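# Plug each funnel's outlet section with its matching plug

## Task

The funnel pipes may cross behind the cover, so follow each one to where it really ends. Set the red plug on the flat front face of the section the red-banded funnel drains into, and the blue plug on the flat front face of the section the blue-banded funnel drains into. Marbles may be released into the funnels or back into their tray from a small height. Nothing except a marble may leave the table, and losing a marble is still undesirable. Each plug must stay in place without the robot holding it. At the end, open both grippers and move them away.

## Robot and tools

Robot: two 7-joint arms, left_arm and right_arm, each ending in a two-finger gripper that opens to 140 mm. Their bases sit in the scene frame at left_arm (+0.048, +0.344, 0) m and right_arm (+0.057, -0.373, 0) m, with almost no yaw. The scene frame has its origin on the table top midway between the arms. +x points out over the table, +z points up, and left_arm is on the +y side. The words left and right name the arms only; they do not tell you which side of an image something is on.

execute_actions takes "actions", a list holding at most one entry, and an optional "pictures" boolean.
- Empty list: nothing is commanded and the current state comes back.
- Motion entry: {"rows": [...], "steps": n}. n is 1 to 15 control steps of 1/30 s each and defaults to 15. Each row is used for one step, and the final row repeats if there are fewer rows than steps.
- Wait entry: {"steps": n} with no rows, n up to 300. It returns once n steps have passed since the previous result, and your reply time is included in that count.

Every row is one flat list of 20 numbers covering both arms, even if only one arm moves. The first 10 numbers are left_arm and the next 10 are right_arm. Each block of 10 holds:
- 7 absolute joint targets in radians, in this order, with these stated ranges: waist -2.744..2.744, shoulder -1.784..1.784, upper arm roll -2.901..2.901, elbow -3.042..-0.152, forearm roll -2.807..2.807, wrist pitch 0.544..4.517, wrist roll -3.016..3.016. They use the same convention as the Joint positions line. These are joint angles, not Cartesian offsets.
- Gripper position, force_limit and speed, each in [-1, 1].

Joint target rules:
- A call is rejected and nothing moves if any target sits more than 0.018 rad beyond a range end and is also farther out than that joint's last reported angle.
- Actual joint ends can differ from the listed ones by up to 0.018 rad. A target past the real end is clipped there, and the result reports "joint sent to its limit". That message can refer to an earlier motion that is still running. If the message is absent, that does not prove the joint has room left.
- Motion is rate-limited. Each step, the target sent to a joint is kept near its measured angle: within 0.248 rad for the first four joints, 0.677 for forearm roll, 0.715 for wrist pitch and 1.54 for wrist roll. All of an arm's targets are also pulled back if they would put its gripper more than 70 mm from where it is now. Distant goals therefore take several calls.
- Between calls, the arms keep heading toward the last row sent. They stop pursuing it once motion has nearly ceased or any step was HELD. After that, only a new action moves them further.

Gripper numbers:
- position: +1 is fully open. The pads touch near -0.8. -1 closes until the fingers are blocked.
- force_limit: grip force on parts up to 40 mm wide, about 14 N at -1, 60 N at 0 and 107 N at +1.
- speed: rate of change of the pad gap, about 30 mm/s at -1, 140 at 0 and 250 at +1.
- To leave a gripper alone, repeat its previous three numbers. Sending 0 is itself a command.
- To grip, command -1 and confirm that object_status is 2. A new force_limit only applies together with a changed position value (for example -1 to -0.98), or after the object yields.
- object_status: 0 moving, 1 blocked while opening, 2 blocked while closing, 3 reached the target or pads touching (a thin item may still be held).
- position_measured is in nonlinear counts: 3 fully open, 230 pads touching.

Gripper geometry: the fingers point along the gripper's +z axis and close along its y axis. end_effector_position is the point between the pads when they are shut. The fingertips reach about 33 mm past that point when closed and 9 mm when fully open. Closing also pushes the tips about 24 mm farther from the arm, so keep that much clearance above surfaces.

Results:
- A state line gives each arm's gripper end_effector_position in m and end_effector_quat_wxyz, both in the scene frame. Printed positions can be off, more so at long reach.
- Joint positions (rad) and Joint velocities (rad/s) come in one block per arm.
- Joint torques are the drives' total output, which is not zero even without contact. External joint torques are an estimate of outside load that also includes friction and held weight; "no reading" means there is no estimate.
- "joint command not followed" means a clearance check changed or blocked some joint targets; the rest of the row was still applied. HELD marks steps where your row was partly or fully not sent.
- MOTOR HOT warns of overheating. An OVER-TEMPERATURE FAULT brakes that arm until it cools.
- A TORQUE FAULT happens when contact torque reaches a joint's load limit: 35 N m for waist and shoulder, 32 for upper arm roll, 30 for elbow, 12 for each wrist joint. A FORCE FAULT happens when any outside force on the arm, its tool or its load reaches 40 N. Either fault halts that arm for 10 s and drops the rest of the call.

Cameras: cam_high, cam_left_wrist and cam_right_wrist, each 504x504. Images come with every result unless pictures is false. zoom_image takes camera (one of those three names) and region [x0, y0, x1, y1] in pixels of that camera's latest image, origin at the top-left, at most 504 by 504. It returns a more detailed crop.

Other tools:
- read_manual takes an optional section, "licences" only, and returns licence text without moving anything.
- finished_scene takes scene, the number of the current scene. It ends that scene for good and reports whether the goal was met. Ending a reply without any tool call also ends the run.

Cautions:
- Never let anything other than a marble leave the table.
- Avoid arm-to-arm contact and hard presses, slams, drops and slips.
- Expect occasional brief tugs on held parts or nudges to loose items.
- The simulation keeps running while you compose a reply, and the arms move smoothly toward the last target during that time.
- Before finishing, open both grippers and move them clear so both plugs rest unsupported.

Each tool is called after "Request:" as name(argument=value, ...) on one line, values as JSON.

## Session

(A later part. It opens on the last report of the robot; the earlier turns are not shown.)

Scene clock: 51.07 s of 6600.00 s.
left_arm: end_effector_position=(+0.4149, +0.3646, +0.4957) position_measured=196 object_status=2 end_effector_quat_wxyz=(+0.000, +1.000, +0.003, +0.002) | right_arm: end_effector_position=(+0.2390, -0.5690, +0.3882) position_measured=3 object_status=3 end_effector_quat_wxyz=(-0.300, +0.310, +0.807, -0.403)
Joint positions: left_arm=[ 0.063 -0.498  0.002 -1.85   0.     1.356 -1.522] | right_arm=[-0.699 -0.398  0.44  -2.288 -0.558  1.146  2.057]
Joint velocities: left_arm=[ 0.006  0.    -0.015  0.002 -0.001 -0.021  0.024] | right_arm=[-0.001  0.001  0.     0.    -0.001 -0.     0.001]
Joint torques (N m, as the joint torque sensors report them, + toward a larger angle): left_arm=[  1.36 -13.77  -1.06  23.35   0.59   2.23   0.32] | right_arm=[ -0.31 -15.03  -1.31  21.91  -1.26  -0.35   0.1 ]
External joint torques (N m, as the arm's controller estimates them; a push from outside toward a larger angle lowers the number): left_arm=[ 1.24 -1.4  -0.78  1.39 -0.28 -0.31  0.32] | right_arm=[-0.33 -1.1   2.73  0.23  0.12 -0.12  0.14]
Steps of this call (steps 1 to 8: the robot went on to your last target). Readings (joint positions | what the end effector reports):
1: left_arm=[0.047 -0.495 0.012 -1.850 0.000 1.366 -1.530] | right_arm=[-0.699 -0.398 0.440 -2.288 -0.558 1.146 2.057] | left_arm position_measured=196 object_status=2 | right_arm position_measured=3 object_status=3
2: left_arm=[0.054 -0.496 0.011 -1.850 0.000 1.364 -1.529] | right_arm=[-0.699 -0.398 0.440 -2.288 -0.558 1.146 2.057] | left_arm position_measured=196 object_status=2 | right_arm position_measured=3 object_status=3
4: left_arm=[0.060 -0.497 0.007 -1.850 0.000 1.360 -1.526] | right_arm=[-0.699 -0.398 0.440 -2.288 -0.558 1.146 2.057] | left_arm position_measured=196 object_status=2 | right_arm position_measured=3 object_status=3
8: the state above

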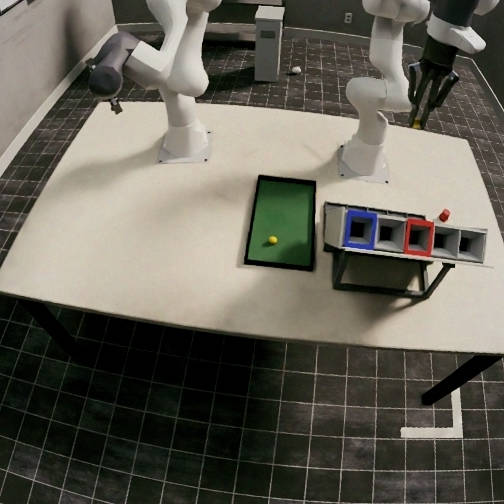

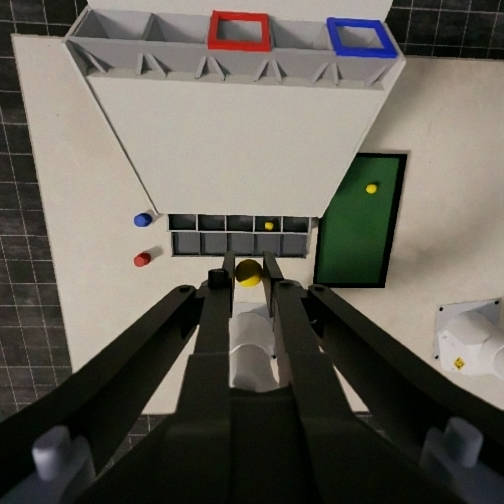

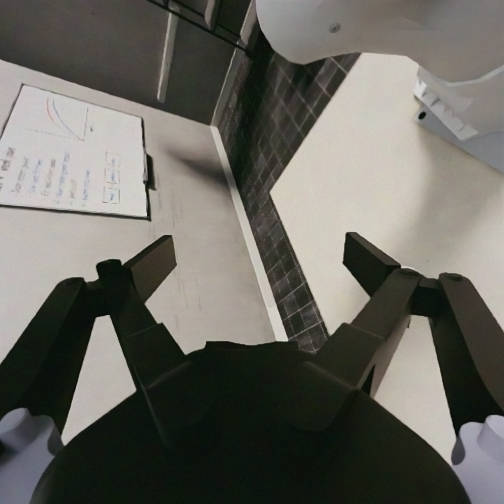

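Request:
execute_actions(actions=[{"rows":[[0.066,0,0,-1.4,0,1.4,-1.51,-1,-0.8,-0.3,-0.7,-0.4,0.442,-2.287,-0.557,1.144,2.057,1,-0.5,0]],"steps":13}], pictures=false)

Request:
execute_actions(actions=[{"rows":[[0.066,0.15,0,-1.27,0,1.42,-1.51,-1,-0.8,-0.3,-0.7,-0.4,0.442,-2.287,-0.557,1.144,2.057,1,-0.5,0]],"steps":7}], pictures=false)

Request:
execute_actions(actions=[{"rows":[[0.066,0.27,0,-1.18,0,1.46,-1.51,-1,-0.8,-0.3,-0.7,-0.4,0.442,-2.287,-0.557,1.144,2.057,1,-0.5,0]],"steps":10}], pictures=false)

Request:
execute_actions(actions=[{"rows":[[0.066,0.239,0,-1.33,0,1.569,-1.51,-1,-0.8,-0.3,-0.7,-0.4,0.442,-2.287,-0.557,1.144,2.057,1,-0.5,0]]}], pictures=false)

Request:
execute_actions(actions=[{"steps":6}])

Request:
execute_actions(actions=[{"rows":[[0.066,0.239,0,-1.33,0,1.569,-1.51,-0.1,-0.6,0,-0.7,-0.4,0.442,-2.287,-0.557,1.144,2.057,1,-0.5,0]],"steps":10}], pictures=false)

Request:
execute_actions(actions=[{"rows":[[0.1,0,0,-1.4,0,1.4,-0.8,-0.1,-0.6,0,-0.7,-0.4,0.442,-2.287,-0.557,1.144,2.057,1,-0.5,0]],"steps":10}], pictures=false)

Request:
execute_actions(actions=[{"rows":[[0.885,-0.45,0,-1.83,0,1.38,0.875,-0.1,-0.6,0,-0.7,-0.4,0.442,-2.287,-0.557,1.144,2.057,1,-0.5,0]]}], pictures=false)

Request:
execute_actions(actions=[{"steps":8}])

Request:
execute_actions(actions=[{"rows":[[0.885,-0.377,0,-2.661,0,2.284,0.875,-0.1,-0.6,0,-0.7,-0.4,0.442,-2.287,-0.557,1.144,2.057,1,-0.5,0]]}], pictures=false)

Request:
execute_actions(actions=[{"steps":25}])

Scene clock: 63.70 s of 6600.00 s.
left_arm: end_effector_position=(+0.5770, +0.3735, +0.4626) position_measured=196 object_status=2 end_effector_quat_wxyz=(+0.001, +1.000, -0.001, -0.019) | right_arm: end_effector_position=(+0.2390, -0.5690, +0.3882) position_measured=3 object_status=3 end_effector_quat_wxyz=(-0.300, +0.310, +0.807, -0.403)
Joint positions: left_arm=[ 0.064  0.01   0.001 -1.419  0.     1.392 -1.514] | right_arm=[-0.699 -0.398  0.44  -2.288 -0.558  1.146  2.057]
Joint velocities: left_arm=[-0.     0.099 -0.     0.09  -0.001  0.019  0.   ] | right_arm=[-0.    -0.     0.    -0.     0.    -0.     0.001]
Joint torques (N m, as the joint torque sensors report them, + toward a larger angle): left_arm=[  0.31 -41.09  -1.57  32.28   0.67   3.25   0.42] | right_arm=[ -0.97 -14.21  -1.79  20.79  -1.17  -0.38   0.14]
External joint torques (N m, as the arm's controller estimates them; a push from outside toward a larger angle lowers the number): left_arm=[ 0.22  1.27 -1.67  4.14 -0.34  0.52  0.42] | right_arm=[-0.99 -0.25  2.25 -0.83  0.2  -0.14  0.18]
Steps of this call (steps 1 to 30: the robot went on to your last target; steps 31 to 90: nothing new was sent; then 9.20 s passed at rest; steps 91 to 103: all 13 steps of this action). Readings (joint positions | what the end effector reports):
91: left_arm=[0.064 -0.463 0.002 -1.799 0.000 1.339 -1.514] | right_arm=[-0.699 -0.398 0.440 -2.288 -0.558 1.146 2.057] | left_arm position_measured=196 object_status=2 | right_arm position_measured=3 object_status=3
92: left_arm=[0.064 -0.413 0.002 -1.738 0.000 1.348 -1.514] | right_arm=[-0.699 -0.398 0.440 -2.288 -0.558 1.146 2.057] | left_arm position_measured=196 object_status=2 | right_arm position_measured=3 object_status=3
94: left_arm=[0.064 -0.306 0.002 -1.617 0.000 1.361 -1.514] | right_arm=[-0.699 -0.398 0.440 -2.288 -0.558 1.146 2.057] | left_arm position_measured=196 object_status=2 | right_arm position_measured=3 object_status=3
98: left_arm=[0.064 -0.092 0.001 -1.448 0.000 1.384 -1.514] | right_arm=[-0.699 -0.398 0.440 -2.288 -0.558 1.146 2.057] | left_arm position_measured=196 object_status=2 | right_arm position_measured=3 object_status=3
103: the state above

Scene clock: 63.93 s of 6600.00 s.
left_arm: end_effector_position=(+0.6251, +0.3762, +0.4488) position_measured=196 object_status=2 end_effector_quat_wxyz=(+0.000, +1.000, -0.001, -0.010) | right_arm: end_effector_position=(+0.2390, -0.5690, +0.3882) position_measured=3 object_status=3 end_effector_quat_wxyz=(-0.300, +0.310, +0.807, -0.403)
Joint positions: left_arm=[ 0.064  0.147  0.001 -1.283  0.     1.411 -1.514] | right_arm=[-0.699 -0.398  0.44  -2.288 -0.558  1.146  2.057]
Joint velocities: left_arm=[-0.002  0.165 -0.     0.071 -0.002  0.033 -0.001] | right_arm=[-0.001  0.     0.001  0.     0.001  0.001  0.001]
Joint torques (N m, as the joint torque sensors report them, + toward a larger angle): left_arm=[  1.25 -42.09  -0.93  29.07   0.65   2.93   0.4 ] | right_arm=[ -0.72 -15.47  -1.75  21.39  -1.22  -0.26   0.16]
External joint torques (N m, as the arm's controller estimates them; a push from outside toward a larger angle lowers the number): left_arm=[ 1.31  0.7  -1.05  3.13 -0.28  0.31  0.41] | right_arm=[-0.74 -1.58  2.28 -0.22  0.15 -0.03  0.2 ]
Steps of this call (steps 1 to 7: all 7 steps of this action). Readings (joint positions | what the end effector reports):
1: left_arm=[0.064 0.038 0.001 -1.374 0.000 1.389 -1.514] | right_arm=[-0.699 -0.398 0.440 -2.288 -0.558 1.146 2.057] | left_arm position_measured=196 object_status=2 | right_arm position_measured=3 object_status=3
2: left_arm=[0.064 0.070 0.001 -1.334 0.000 1.397 -1.514] | right_arm=[-0.699 -0.398 0.440 -2.288 -0.558 1.146 2.057] | left_arm position_measured=196 object_status=2 | right_arm position_measured=3 object_status=3
4: left_arm=[0.064 0.115 0.001 -1.298 0.000 1.406 -1.514] | right_arm=[-0.699 -0.398 0.440 -2.288 -0.558 1.146 2.057] | left_arm position_measured=196 object_status=2 | right_arm position_measured=3 object_status=3
7: the state above

Scene clock: 64.27 s of 6600.00 s.
left_arm: end_effector_position=(+0.6688, +0.3787, +0.4191) position_measured=196 object_status=2 end_effector_quat_wxyz=(+0.000, +1.000, -0.001, -0.006) | right_arm: end_effector_position=(+0.2390, -0.5690, +0.3882) position_measured=3 object_status=3 end_effector_quat_wxyz=(-0.300, +0.310, +0.807, -0.403)
Joint positions: left_arm=[ 0.064  0.274  0.001 -1.187  0.     1.45  -1.514] | right_arm=[-0.699 -0.398  0.44  -2.288 -0.558  1.146  2.057]
Joint velocities: left_arm=[-0.001 -0.001 -0.     0.064  0.001  0.04   0.001] | right_arm=[0.001 0.    0.    0.    0.    0.    0.   ]
Joint torques (N m, as the joint torque sensors report them, + toward a larger angle): left_arm=[  1.1  -41.76  -0.63  26.12   0.62   2.88   0.31] | right_arm=[ -0.63 -14.93  -1.55  21.25  -1.23  -0.28   0.03]
External joint torques (N m, as the arm's controller estimates them; a push from outside toward a larger angle lowers the number): left_arm=[ 1.24  0.31 -0.81  2.84 -0.27  0.35  0.31] | right_arm=[-0.68 -1.04  2.46 -0.39  0.14 -0.05  0.07]
Steps of this call (steps 1 to 10: all 10 steps of this action). Readings (joint positions | what the end effector reports):
1: left_arm=[0.064 0.172 0.001 -1.250 0.000 1.415 -1.514] | right_arm=[-0.699 -0.398 0.440 -2.288 -0.558 1.146 2.057] | left_arm position_measured=196 object_status=2 | right_arm position_measured=3 object_status=3
2: left_arm=[0.064 0.199 0.001 -1.223 0.000 1.425 -1.514] | right_arm=[-0.699 -0.398 0.440 -2.288 -0.558 1.146 2.057] | left_arm position_measured=196 object_status=2 | right_arm position_measured=3 object_status=3
4: left_arm=[0.064 0.240 0.001 -1.200 0.000 1.437 -1.514] | right_arm=[-0.699 -0.398 0.440 -2.288 -0.558 1.146 2.057] | left_arm position_measured=196 object_status=2 | right_arm position_measured=3 object_status=3
8: left_arm=[0.064 0.273 0.001 -1.191 0.000 1.447 -1.514] | right_arm=[-0.699 -0.398 0.440 -2.288 -0.558 1.146 2.057] | left_arm position_measured=196 object_status=2 | right_arm position_measured=3 object_status=3
10: the state above

Scene clock: 64.77 s of 6600.00 s.
left_arm: end_effector_position=(+0.6711, +0.3787, +0.3830) position_measured=196 object_status=2 end_effector_quat_wxyz=(+0.000, +1.000, -0.001, -0.005) | right_arm: end_effector_position=(+0.2390, -0.5690, +0.3882) position_measured=3 object_status=3 end_effector_quat_wxyz=(-0.300, +0.310, +0.807, -0.403)
Joint positions: left_arm=[ 0.064  0.242  0.001 -1.329  0.     1.56  -1.514] | right_arm=[-0.699 -0.398  0.44  -2.288 -0.558  1.146  2.057]
Joint velocities: left_arm=[-0.    -0.009  0.    -0.     0.001  0.039 -0.001] | right_arm=[-0.001 -0.    -0.     0.001 -0.001  0.001 -0.002]
Joint torques (N m, as the joint torque sensors report them, + toward a larger angle): left_arm=[  1.57 -40.85  -0.83  24.74   0.74   2.88   0.28] | right_arm=[ -0.5  -14.59  -1.33  21.48  -1.2   -0.35   0.16]
External joint torques (N m, as the arm's controller estimates them; a push from outside toward a larger angle lowers the number): left_arm=[ 1.62 -1.74 -1.03  1.27 -0.13  0.41  0.28] | right_arm=[-0.51 -0.65  2.72 -0.19  0.18 -0.12  0.2 ]
Steps of this call (steps 1 to 15: all 15 steps of this action). Readings (joint positions | what the end effector reports):
1: left_arm=[0.064 0.258 0.001 -1.223 0.000 1.473 -1.514] | right_arm=[-0.699 -0.398 0.440 -2.288 -0.558 1.146 2.057] | left_arm position_measured=196 object_status=2 | right_arm position_measured=3 object_status=3
2: left_arm=[0.064 0.247 0.001 -1.257 0.000 1.490 -1.514] | right_arm=[-0.699 -0.398 0.440 -2.288 -0.558 1.146 2.057] | left_arm position_measured=196 object_status=2 | right_arm position_measured=3 object_status=3
4: left_arm=[0.064 0.243 0.001 -1.297 0.000 1.514 -1.514] | right_arm=[-0.699 -0.398 0.440 -2.288 -0.558 1.146 2.057] | left_arm position_measured=196 object_status=2 | right_arm position_measured=3 object_status=3
8: left_arm=[0.064 0.244 0.001 -1.326 0.000 1.541 -1.514] | right_arm=[-0.699 -0.398 0.440 -2.288 -0.558 1.146 2.057] | left_arm position_measured=196 object_status=2 | right_arm position_measured=3 object_status=3
15: the state above

Scene clock: 64.97 s of 6600.00 s.
left_arm: end_effector_position=(+0.6724, +0.3788, +0.3837) position_measured=196 object_status=2 end_effector_quat_wxyz=(-0.000, +1.000, -0.001, -0.003) | right_arm: end_effector_position=(+0.2390, -0.5690, +0.3882) position_measured=3 object_status=3 end_effector_quat_wxyz=(-0.300, +0.310, +0.807, -0.403)
Joint positions: left_arm=[ 0.064  0.242  0.001 -1.329  0.     1.564 -1.514] | right_arm=[-0.699 -0.398  0.44  -2.288 -0.558  1.146  2.057]
Joint velocities: left_arm=[ 0.001 -0.     0.     0.001 -0.     0.011 -0.   ] | right_arm=[ 0.001  0.    -0.     0.002 -0.     0.    -0.   ]
Joint torques (N m, as the joint torque sensors report them, + toward a larger angle): left_arm=[  1.02 -41.2   -0.8   24.77   0.8    2.8    0.44] | right_arm=[ -0.91 -15.13  -2.17  21.89  -1.22  -0.28   0.16]
External joint torques (N m, as the arm's controller estimates them; a push from outside toward a larger angle lowers the number): left_arm=[ 0.98 -1.59 -1.07  1.03 -0.08  0.28  0.44] | right_arm=[-0.95 -1.18  1.86  0.22  0.15 -0.05  0.2 ]
Steps of this call (steps 1 to 6: the robot went on to your last target). Readings (joint positions | what the end effector reports):
1: left_arm=[0.064 0.242 0.001 -1.329 0.000 1.561 -1.514] | right_arm=[-0.699 -0.398 0.440 -2.288 -0.558 1.146 2.057] | left_arm position_measured=196 object_status=2 | right_arm position_measured=3 object_status=3
2: left_arm=[0.064 0.242 0.001 -1.329 0.000 1.562 -1.514] | right_arm=[-0.699 -0.398 0.440 -2.288 -0.558 1.146 2.057] | left_arm position_measured=196 object_status=2 | right_arm position_measured=3 object_status=3
4: left_arm=[0.064 0.242 0.001 -1.329 0.000 1.563 -1.514] | right_arm=[-0.699 -0.398 0.440 -2.288 -0.558 1.146 2.057] | left_arm position_measured=196 object_status=2 | right_arm position_measured=3 object_status=3
6: the state above

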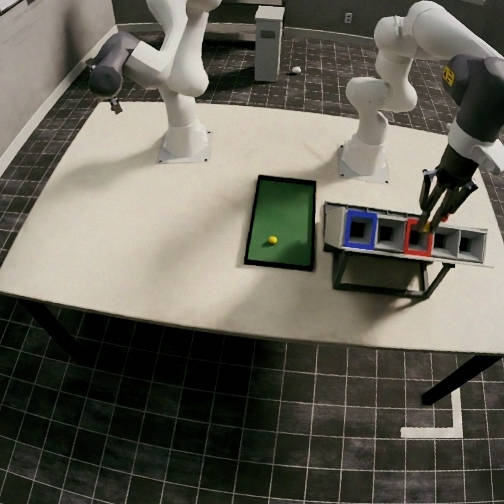

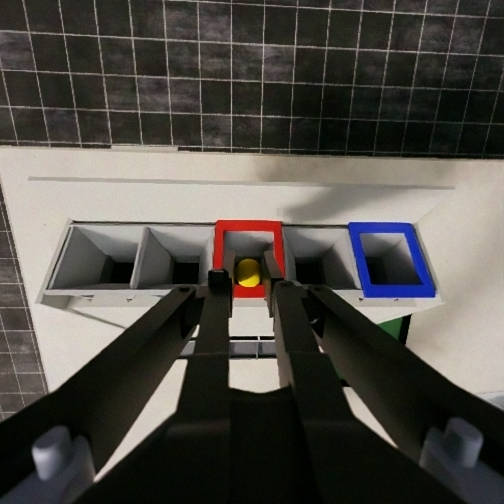

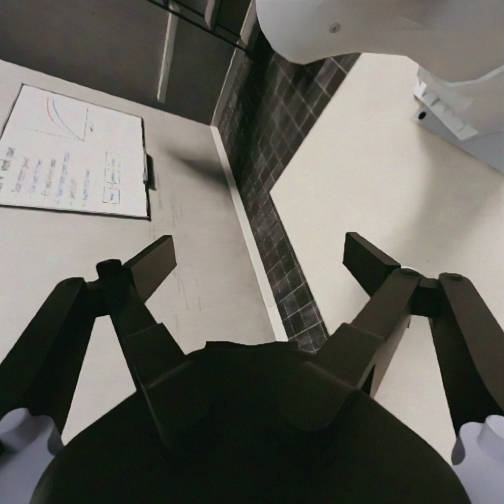

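Scene clock: 65.30 s of 6600.00 s.
left_arm: end_effector_position=(+0.6730, +0.3788, +0.3838) position_measured=141 object_status=0 end_effector_quat_wxyz=(-0.000, +1.000, -0.001, -0.002) | right_arm: end_effector_position=(+0.2390, -0.5690, +0.3882) position_measured=3 object_status=3 end_effector_quat_wxyz=(-0.300, +0.310, +0.807, -0.403)
Joint positions: left_arm=[ 0.064  0.241  0.001 -1.329  0.     1.566 -1.514] | right_arm=[-0.699 -0.398  0.44  -2.288 -0.558  1.146  2.057]
Joint velocities: left_arm=[ 0.001 -0.    -0.     0.     0.     0.002  0.001] | right_arm=[-0.001  0.     0.002 -0.    -0.001  0.     0.001]
Joint torques (N m, as the joint torque sensors report them, + toward a larger angle): left_arm=[  0.92 -41.48  -0.72  25.1    0.77   2.93   0.33] | right_arm=[ -0.12 -14.75  -1.89  21.01  -1.24  -0.32   0.16]
External joint torques (N m, as the arm's controller estimates them; a push from outside toward a larger angle lowers the number): left_arm=[ 0.93 -2.01 -0.96  1.43 -0.11  0.42  0.33] | right_arm=[-0.1  -0.83  2.19 -0.61  0.14 -0.08  0.2 ]
Steps of this call (steps 1 to 10: all 10 steps of this action). Readings (joint positions | what the end effector reports):
1: left_arm=[0.064 0.242 0.001 -1.329 0.000 1.565 -1.514] | right_arm=[-0.699 -0.398 0.440 -2.288 -0.558 1.146 2.057] | left_arm position_measured=196 object_status=0 | right_arm position_measured=3 object_status=3
2: left_arm=[0.064 0.242 0.001 -1.329 0.000 1.565 -1.514] | right_arm=[-0.699 -0.398 0.440 -2.288 -0.558 1.146 2.057] | left_arm position_measured=194 object_status=0 | right_arm position_measured=3 object_status=3
4: left_arm=[0.064 0.242 0.001 -1.329 0.000 1.565 -1.514] | right_arm=[-0.699 -0.398 0.440 -2.288 -0.558 1.146 2.057] | left_arm position_measured=174 object_status=0 | right_arm position_measured=3 object_status=3
8: left_arm=[0.064 0.241 0.001 -1.329 0.000 1.566 -1.514] | right_arm=[-0.699 -0.398 0.440 -2.288 -0.558 1.146 2.057] | left_arm position_measured=143 object_status=0 | right_arm position_measured=3 object_status=3
10: the state above

Scene clock: 65.63 s of 6600.00 s.
left_arm: end_effector_position=(+0.5929, +0.3925, +0.4916) position_measured=141 object_status=3 end_effector_quat_wxyz=(-0.008, +0.981, -0.193, +0.028) | right_arm: end_effector_position=(+0.2390, -0.5690, +0.3882) position_measured=3 object_status=3 end_effector_quat_wxyz=(-0.300, +0.310, +0.807, -0.403)
Joint positions: left_arm=[ 0.098 -0.009  0.001 -1.387  0.     1.437 -1.094] | right_arm=[-0.699 -0.398  0.44  -2.288 -0.558  1.146  2.057]
Joint velocities: left_arm=[ 0.01  -0.172 -0.001 -0.001 -0.001 -0.19   0.959] | right_arm=[ 0.001  0.001 -0.001  0.001  0.    -0.001 -0.001]
Joint torques (N m, as the joint torque sensors report them, + toward a larger angle): left_arm=[  0.91 -15.71  -1.07  15.74   0.63   1.91   0.69] | right_arm=[ -0.02 -14.95  -2.07  21.37  -1.33  -0.36   0.25]
External joint torques (N m, as the arm's controller estimates them; a push from outside toward a larger angle lowers the number): left_arm=[ 1.7  -1.09  0.02  1.41  0.08 -0.39  0.7 ] | right_arm=[-0.04 -1.07  1.98 -0.24  0.04 -0.12  0.29]
Steps of this call (steps 1 to 10: all 10 steps of this action). Readings (joint positions | what the end effector reports):
1: left_arm=[0.067 0.225 -0.001 -1.347 0.000 1.553 -1.478] | right_arm=[-0.699 -0.398 0.440 -2.288 -0.558 1.146 2.057] | left_arm position_measured=141 object_status=0 | right_arm position_measured=3 object_status=3
2: left_arm=[0.071 0.198 -0.001 -1.364 0.000 1.537 -1.439] | right_arm=[-0.699 -0.398 0.440 -2.288 -0.558 1.146 2.057] | left_arm position_measured=141 object_status=0 | right_arm position_measured=3 object_status=3
4: left_arm=[0.081 0.133 -0.001 -1.383 0.000 1.505 -1.355] | right_arm=[-0.699 -0.398 0.440 -2.288 -0.558 1.146 2.057] | left_arm position_measured=141 object_status=0 | right_arm position_measured=3 object_status=3
8: left_arm=[0.096 0.014 0.000 -1.388 0.000 1.451 -1.165] | right_arm=[-0.699 -0.398 0.440 -2.288 -0.558 1.146 2.057] | left_arm position_measured=141 object_status=3 | right_arm position_measured=3 object_status=3
10: the state above

Scene clock: 66.13 s of 6600.00 s.
left_arm: end_effector_position=(+0.3567, +0.6026, +0.4935) position_measured=141 object_status=3 end_effector_quat_wxyz=(-0.009, +0.906, -0.422, +0.005) | right_arm: end_effector_position=(+0.2390, -0.5690, +0.3882) position_measured=3 object_status=3 end_effector_quat_wxyz=(-0.300, +0.310, +0.807, -0.403)
Joint positions: left_arm=[ 0.709 -0.417 -0.    -1.794 -0.002  1.397 -0.001] | right_arm=[-0.699 -0.398  0.44  -2.288 -0.558  1.146  2.057]
Joint velocities: left_arm=[ 1.494 -0.291  0.103 -0.276  0.01  -0.058  2.064] | right_arm=[-0.    -0.     0.001 -0.001 -0.001 -0.    -0.   ]
Joint torques (N m, as the joint torque sensors report them, + toward a larger angle): left_arm=[ -3.33 -14.01  -4.7   22.36   0.79   2.05   0.77] | right_arm=[ -0.67 -14.97  -2.21  22.05  -1.24  -0.25   0.23]
External joint torques (N m, as the arm's controller estimates them; a push from outside toward a larger angle lowers the number): left_arm=[ 2.12 -1.29  0.8   0.23  0.35 -0.53  0.78] | right_arm=[-0.65 -1.03  1.88  0.4   0.15 -0.01  0.27]
Steps of this call (steps 1 to 15: all 15 steps of this action). Readings (joint positions | what the end effector reports):
1: left_arm=[0.120 -0.033 -0.011 -1.419 -0.001 1.436 -1.027] | right_arm=[-0.699 -0.398 0.440 -2.288 -0.558 1.146 2.057] | left_arm position_measured=141 object_status=3 | right_arm position_measured=3 object_status=3
2: left_arm=[0.148 -0.063 -0.015 -1.455 -0.002 1.431 -0.960] | right_arm=[-0.699 -0.398 0.440 -2.288 -0.558 1.146 2.057] | left_arm position_measured=141 object_status=3 | right_arm position_measured=3 object_status=3
4: left_arm=[0.214 -0.127 -0.014 -1.525 -0.002 1.425 -0.822] | right_arm=[-0.699 -0.398 0.440 -2.288 -0.558 1.146 2.057] | left_arm position_measured=141 object_status=3 | right_arm position_measured=3 object_status=3
8: left_arm=[0.363 -0.266 -0.006 -1.665 -0.002 1.413 -0.528] | right_arm=[-0.699 -0.398 0.440 -2.288 -0.558 1.146 2.057] | left_arm position_measured=141 object_status=3 | right_arm position_measured=3 object_status=3
15: the state above

Scene clock: 66.40 s of 6600.00 s.
left_arm: end_effector_position=(+0.2960, +0.6434, +0.4895) position_measured=141 object_status=3 end_effector_quat_wxyz=(-0.003, +0.825, -0.565, +0.002) | right_arm: end_effector_position=(+0.2390, -0.5690, +0.3882) position_measured=3 object_status=3 end_effector_quat_wxyz=(-0.300, +0.310, +0.807, -0.403)
Joint positions: left_arm=[ 0.88  -0.447  0.008 -1.827  0.     1.385  0.506] | right_arm=[-0.699 -0.398  0.44  -2.288 -0.558  1.146  2.057]
Joint velocities: left_arm=[ 0.043 -0.008 -0.062 -0.017 -0.    -0.017  1.207] | right_arm=[ 0.    -0.     0.    -0.    -0.001  0.001 -0.001]
Joint torques (N m, as the joint torque sensors report them, + toward a larger angle): left_arm=[  1.71 -15.52  -1.61  23.08   0.54   2.08   0.64] | right_arm=[ -0.6  -15.47  -2.09  21.51  -1.27  -0.33   0.15]
External joint torques (N m, as the arm's controller estimates them; a push from outside toward a larger angle lowers the number): left_arm=[ 2.24 -1.74 -0.52  1.05 -0.08 -0.43  0.66] | right_arm=[-0.6  -1.54  1.97 -0.14  0.12 -0.1   0.19]
Steps of this call (steps 1 to 8: the robot went on to your last target). Readings (joint positions | what the end effector reports):
1: left_arm=[0.764 -0.426 0.000 -1.804 -0.002 1.395 0.086] | right_arm=[-0.699 -0.398 0.440 -2.288 -0.558 1.146 2.057] | left_arm position_measured=141 object_status=3 | right_arm position_measured=3 object_status=3
2: left_arm=[0.807 -0.434 0.005 -1.813 -0.001 1.393 0.167] | right_arm=[-0.699 -0.398 0.440 -2.288 -0.558 1.146 2.057] | left_arm position_measured=141 object_status=3 | right_arm position_measured=3 object_status=3
4: left_arm=[0.856 -0.443 0.012 -1.822 0.000 1.389 0.306] | right_arm=[-0.699 -0.398 0.440 -2.288 -0.558 1.146 2.057] | left_arm position_measured=141 object_status=3 | right_arm position_measured=3 object_status=3
8: the state above

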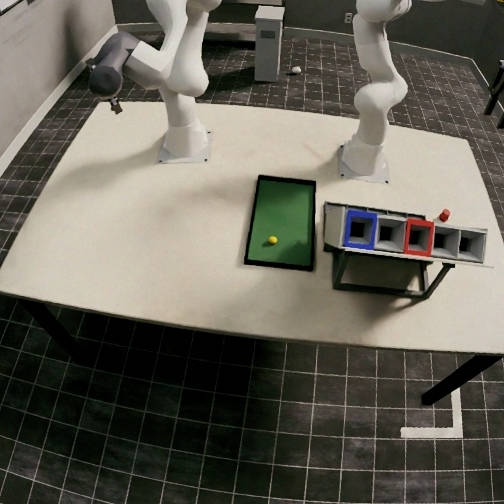

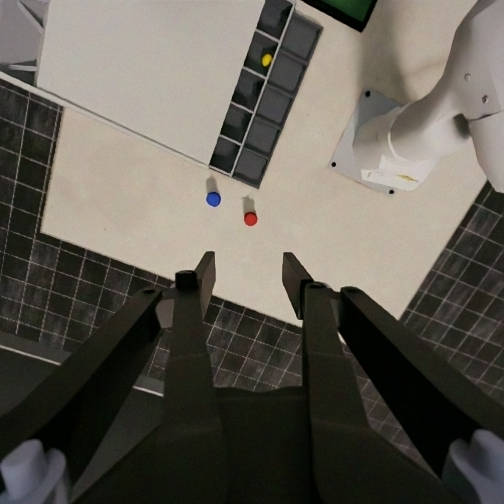

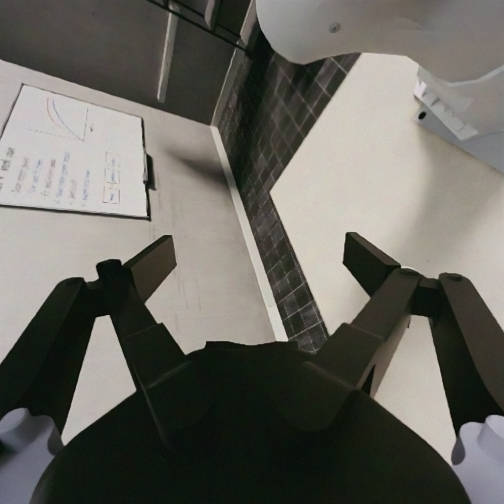

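Scene clock: 66.90 s of 6600.00 s.
left_arm: end_effector_position=(+0.3247, +0.6749, +0.2323) position_measured=141 object_status=3 end_effector_quat_wxyz=(-0.011, +0.760, -0.650, +0.000) | right_arm: end_effector_position=(+0.2390, -0.5690, +0.3882) position_measured=3 object_status=3 end_effector_quat_wxyz=(-0.300, +0.310, +0.807, -0.403)
Joint positions: left_arm=[ 0.881 -0.382  0.003 -2.443  0.     2.084  0.717] | right_arm=[-0.699 -0.398  0.44  -2.288 -0.558  1.146  2.057]
Joint velocities: left_arm=[ 0.002  0.114 -0.002 -1.544  0.     0.679  0.323] | right_arm=[-0.001 -0.001 -0.001  0.     0.    -0.001 -0.002]
Joint torques (N m, as the joint torque sensors report them, + toward a larger angle): left_arm=[  0.85 -23.25  -1.06  34.56   0.51   4.34   0.4 ] | right_arm=[ -0.33 -14.79  -1.09  21.79  -1.16  -0.39   0.22]
External joint torques (N m, as the arm's controller estimates them; a push from outside toward a larger angle lowers the number): left_arm=[ 0.91  0.64 -0.62  0.99 -0.2   0.62  0.41] | right_arm=[-0.33 -0.78  2.99  0.11  0.22 -0.15  0.26]
Steps of this call (steps 1 to 15: all 15 steps of this action). Readings (joint positions | what the end effector reports):
1: left_arm=[0.880 -0.450 0.007 -1.845 0.000 1.426 0.521] | right_arm=[-0.699 -0.398 0.440 -2.288 -0.558 1.146 2.057] | left_arm position_measured=141 object_status=3 | right_arm position_measured=3 object_status=3
2: left_arm=[0.880 -0.449 0.006 -1.870 0.000 1.472 0.534] | right_arm=[-0.699 -0.398 0.440 -2.288 -0.558 1.146 2.057] | left_arm position_measured=141 object_status=3 | right_arm position_measured=3 object_status=3
4: left_arm=[0.880 -0.438 0.006 -1.925 0.000 1.566 0.558] | right_arm=[-0.699 -0.398 0.440 -2.288 -0.558 1.146 2.057] | left_arm position_measured=141 object_status=3 | right_arm position_measured=3 object_status=3
8: left_arm=[0.880 -0.414 0.005 -2.066 0.000 1.776 0.613] | right_arm=[-0.699 -0.398 0.440 -2.288 -0.558 1.146 2.057] | left_arm position_measured=141 object_status=3 | right_arm position_measured=3 object_status=3
15: the state above

Scene clock: 67.73 s of 6600.00 s.
left_arm: end_effector_position=(+0.2990, +0.6445, +0.1491) position_measured=141 object_status=3 end_effector_quat_wxyz=(+0.003, +0.712, -0.702, +0.000) | right_arm: end_effector_position=(+0.2390, -0.5690, +0.3882) position_measured=3 object_status=3 end_effector_quat_wxyz=(-0.300, +0.310, +0.807, -0.403)
Joint positions: left_arm=[ 0.883 -0.375  0.002 -2.66   0.     2.28   0.861] | right_arm=[-0.699 -0.398  0.44  -2.288 -0.558  1.146  2.057]
Joint velocities: left_arm=[ 0.    -0.     0.001  0.     0.     0.009  0.034] | right_arm=[ 0.001 -0.001  0.     0.002 -0.001  0.    -0.   ]
Joint torques (N m, as the joint torque sensors report them, + toward a larger angle): left_arm=[  1.52 -18.31  -1.09  23.54   0.43   2.84   0.21] | right_arm=[ -0.38 -14.4   -1.63  21.13  -1.31  -0.42   0.19]
External joint torques (N m, as the arm's controller estimates them; a push from outside toward a larger angle lowers the number): left_arm=[ 1.46 -1.41 -0.81  1.29 -0.17  0.41  0.21] | right_arm=[-0.37 -0.4   2.46 -0.6   0.08 -0.19  0.22]
Steps of this call (steps 1 to 25: the robot went on to your last target). Readings (joint positions | what the end effector reports):
1: left_arm=[0.881 -0.380 0.003 -2.497 0.000 2.111 0.729] | right_arm=[-0.699 -0.398 0.440 -2.288 -0.558 1.146 2.057] | left_arm position_measured=141 object_status=3 | right_arm position_measured=3 object_status=3
2: left_arm=[0.882 -0.378 0.002 -2.551 0.000 2.141 0.744] | right_arm=[-0.699 -0.398 0.440 -2.288 -0.558 1.146 2.057] | left_arm position_measured=141 object_status=3 | right_arm position_measured=3 object_status=3
4: left_arm=[0.882 -0.370 0.002 -2.623 0.000 2.182 0.769] | right_arm=[-0.699 -0.398 0.440 -2.288 -0.558 1.146 2.057] | left_arm position_measured=141 object_status=3 | right_arm position_measured=3 object_status=3
8: left_arm=[0.883 -0.370 0.002 -2.659 0.000 2.233 0.805] | right_arm=[-0.699 -0.398 0.440 -2.288 -0.558 1.146 2.057] | left_arm position_measured=141 object_status=3 | right_arm position_measured=3 object_status=3
25: the state above

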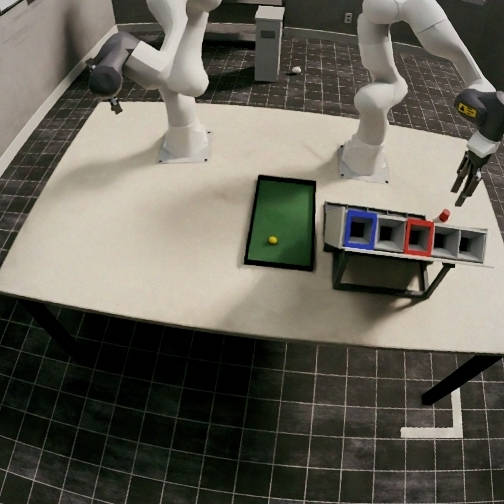

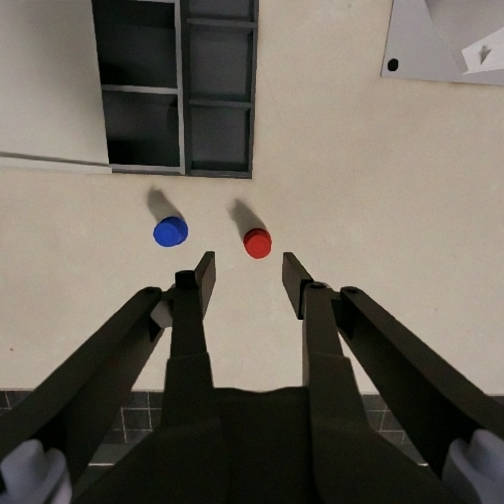

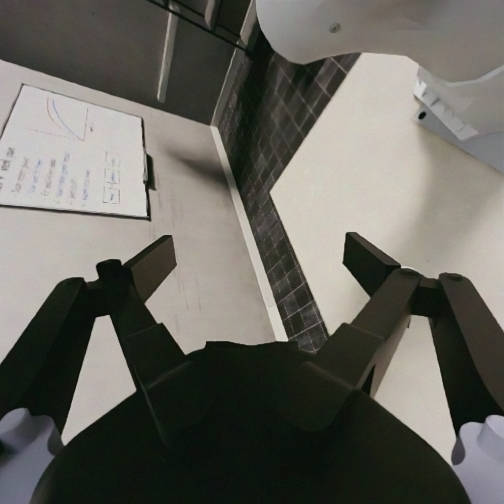

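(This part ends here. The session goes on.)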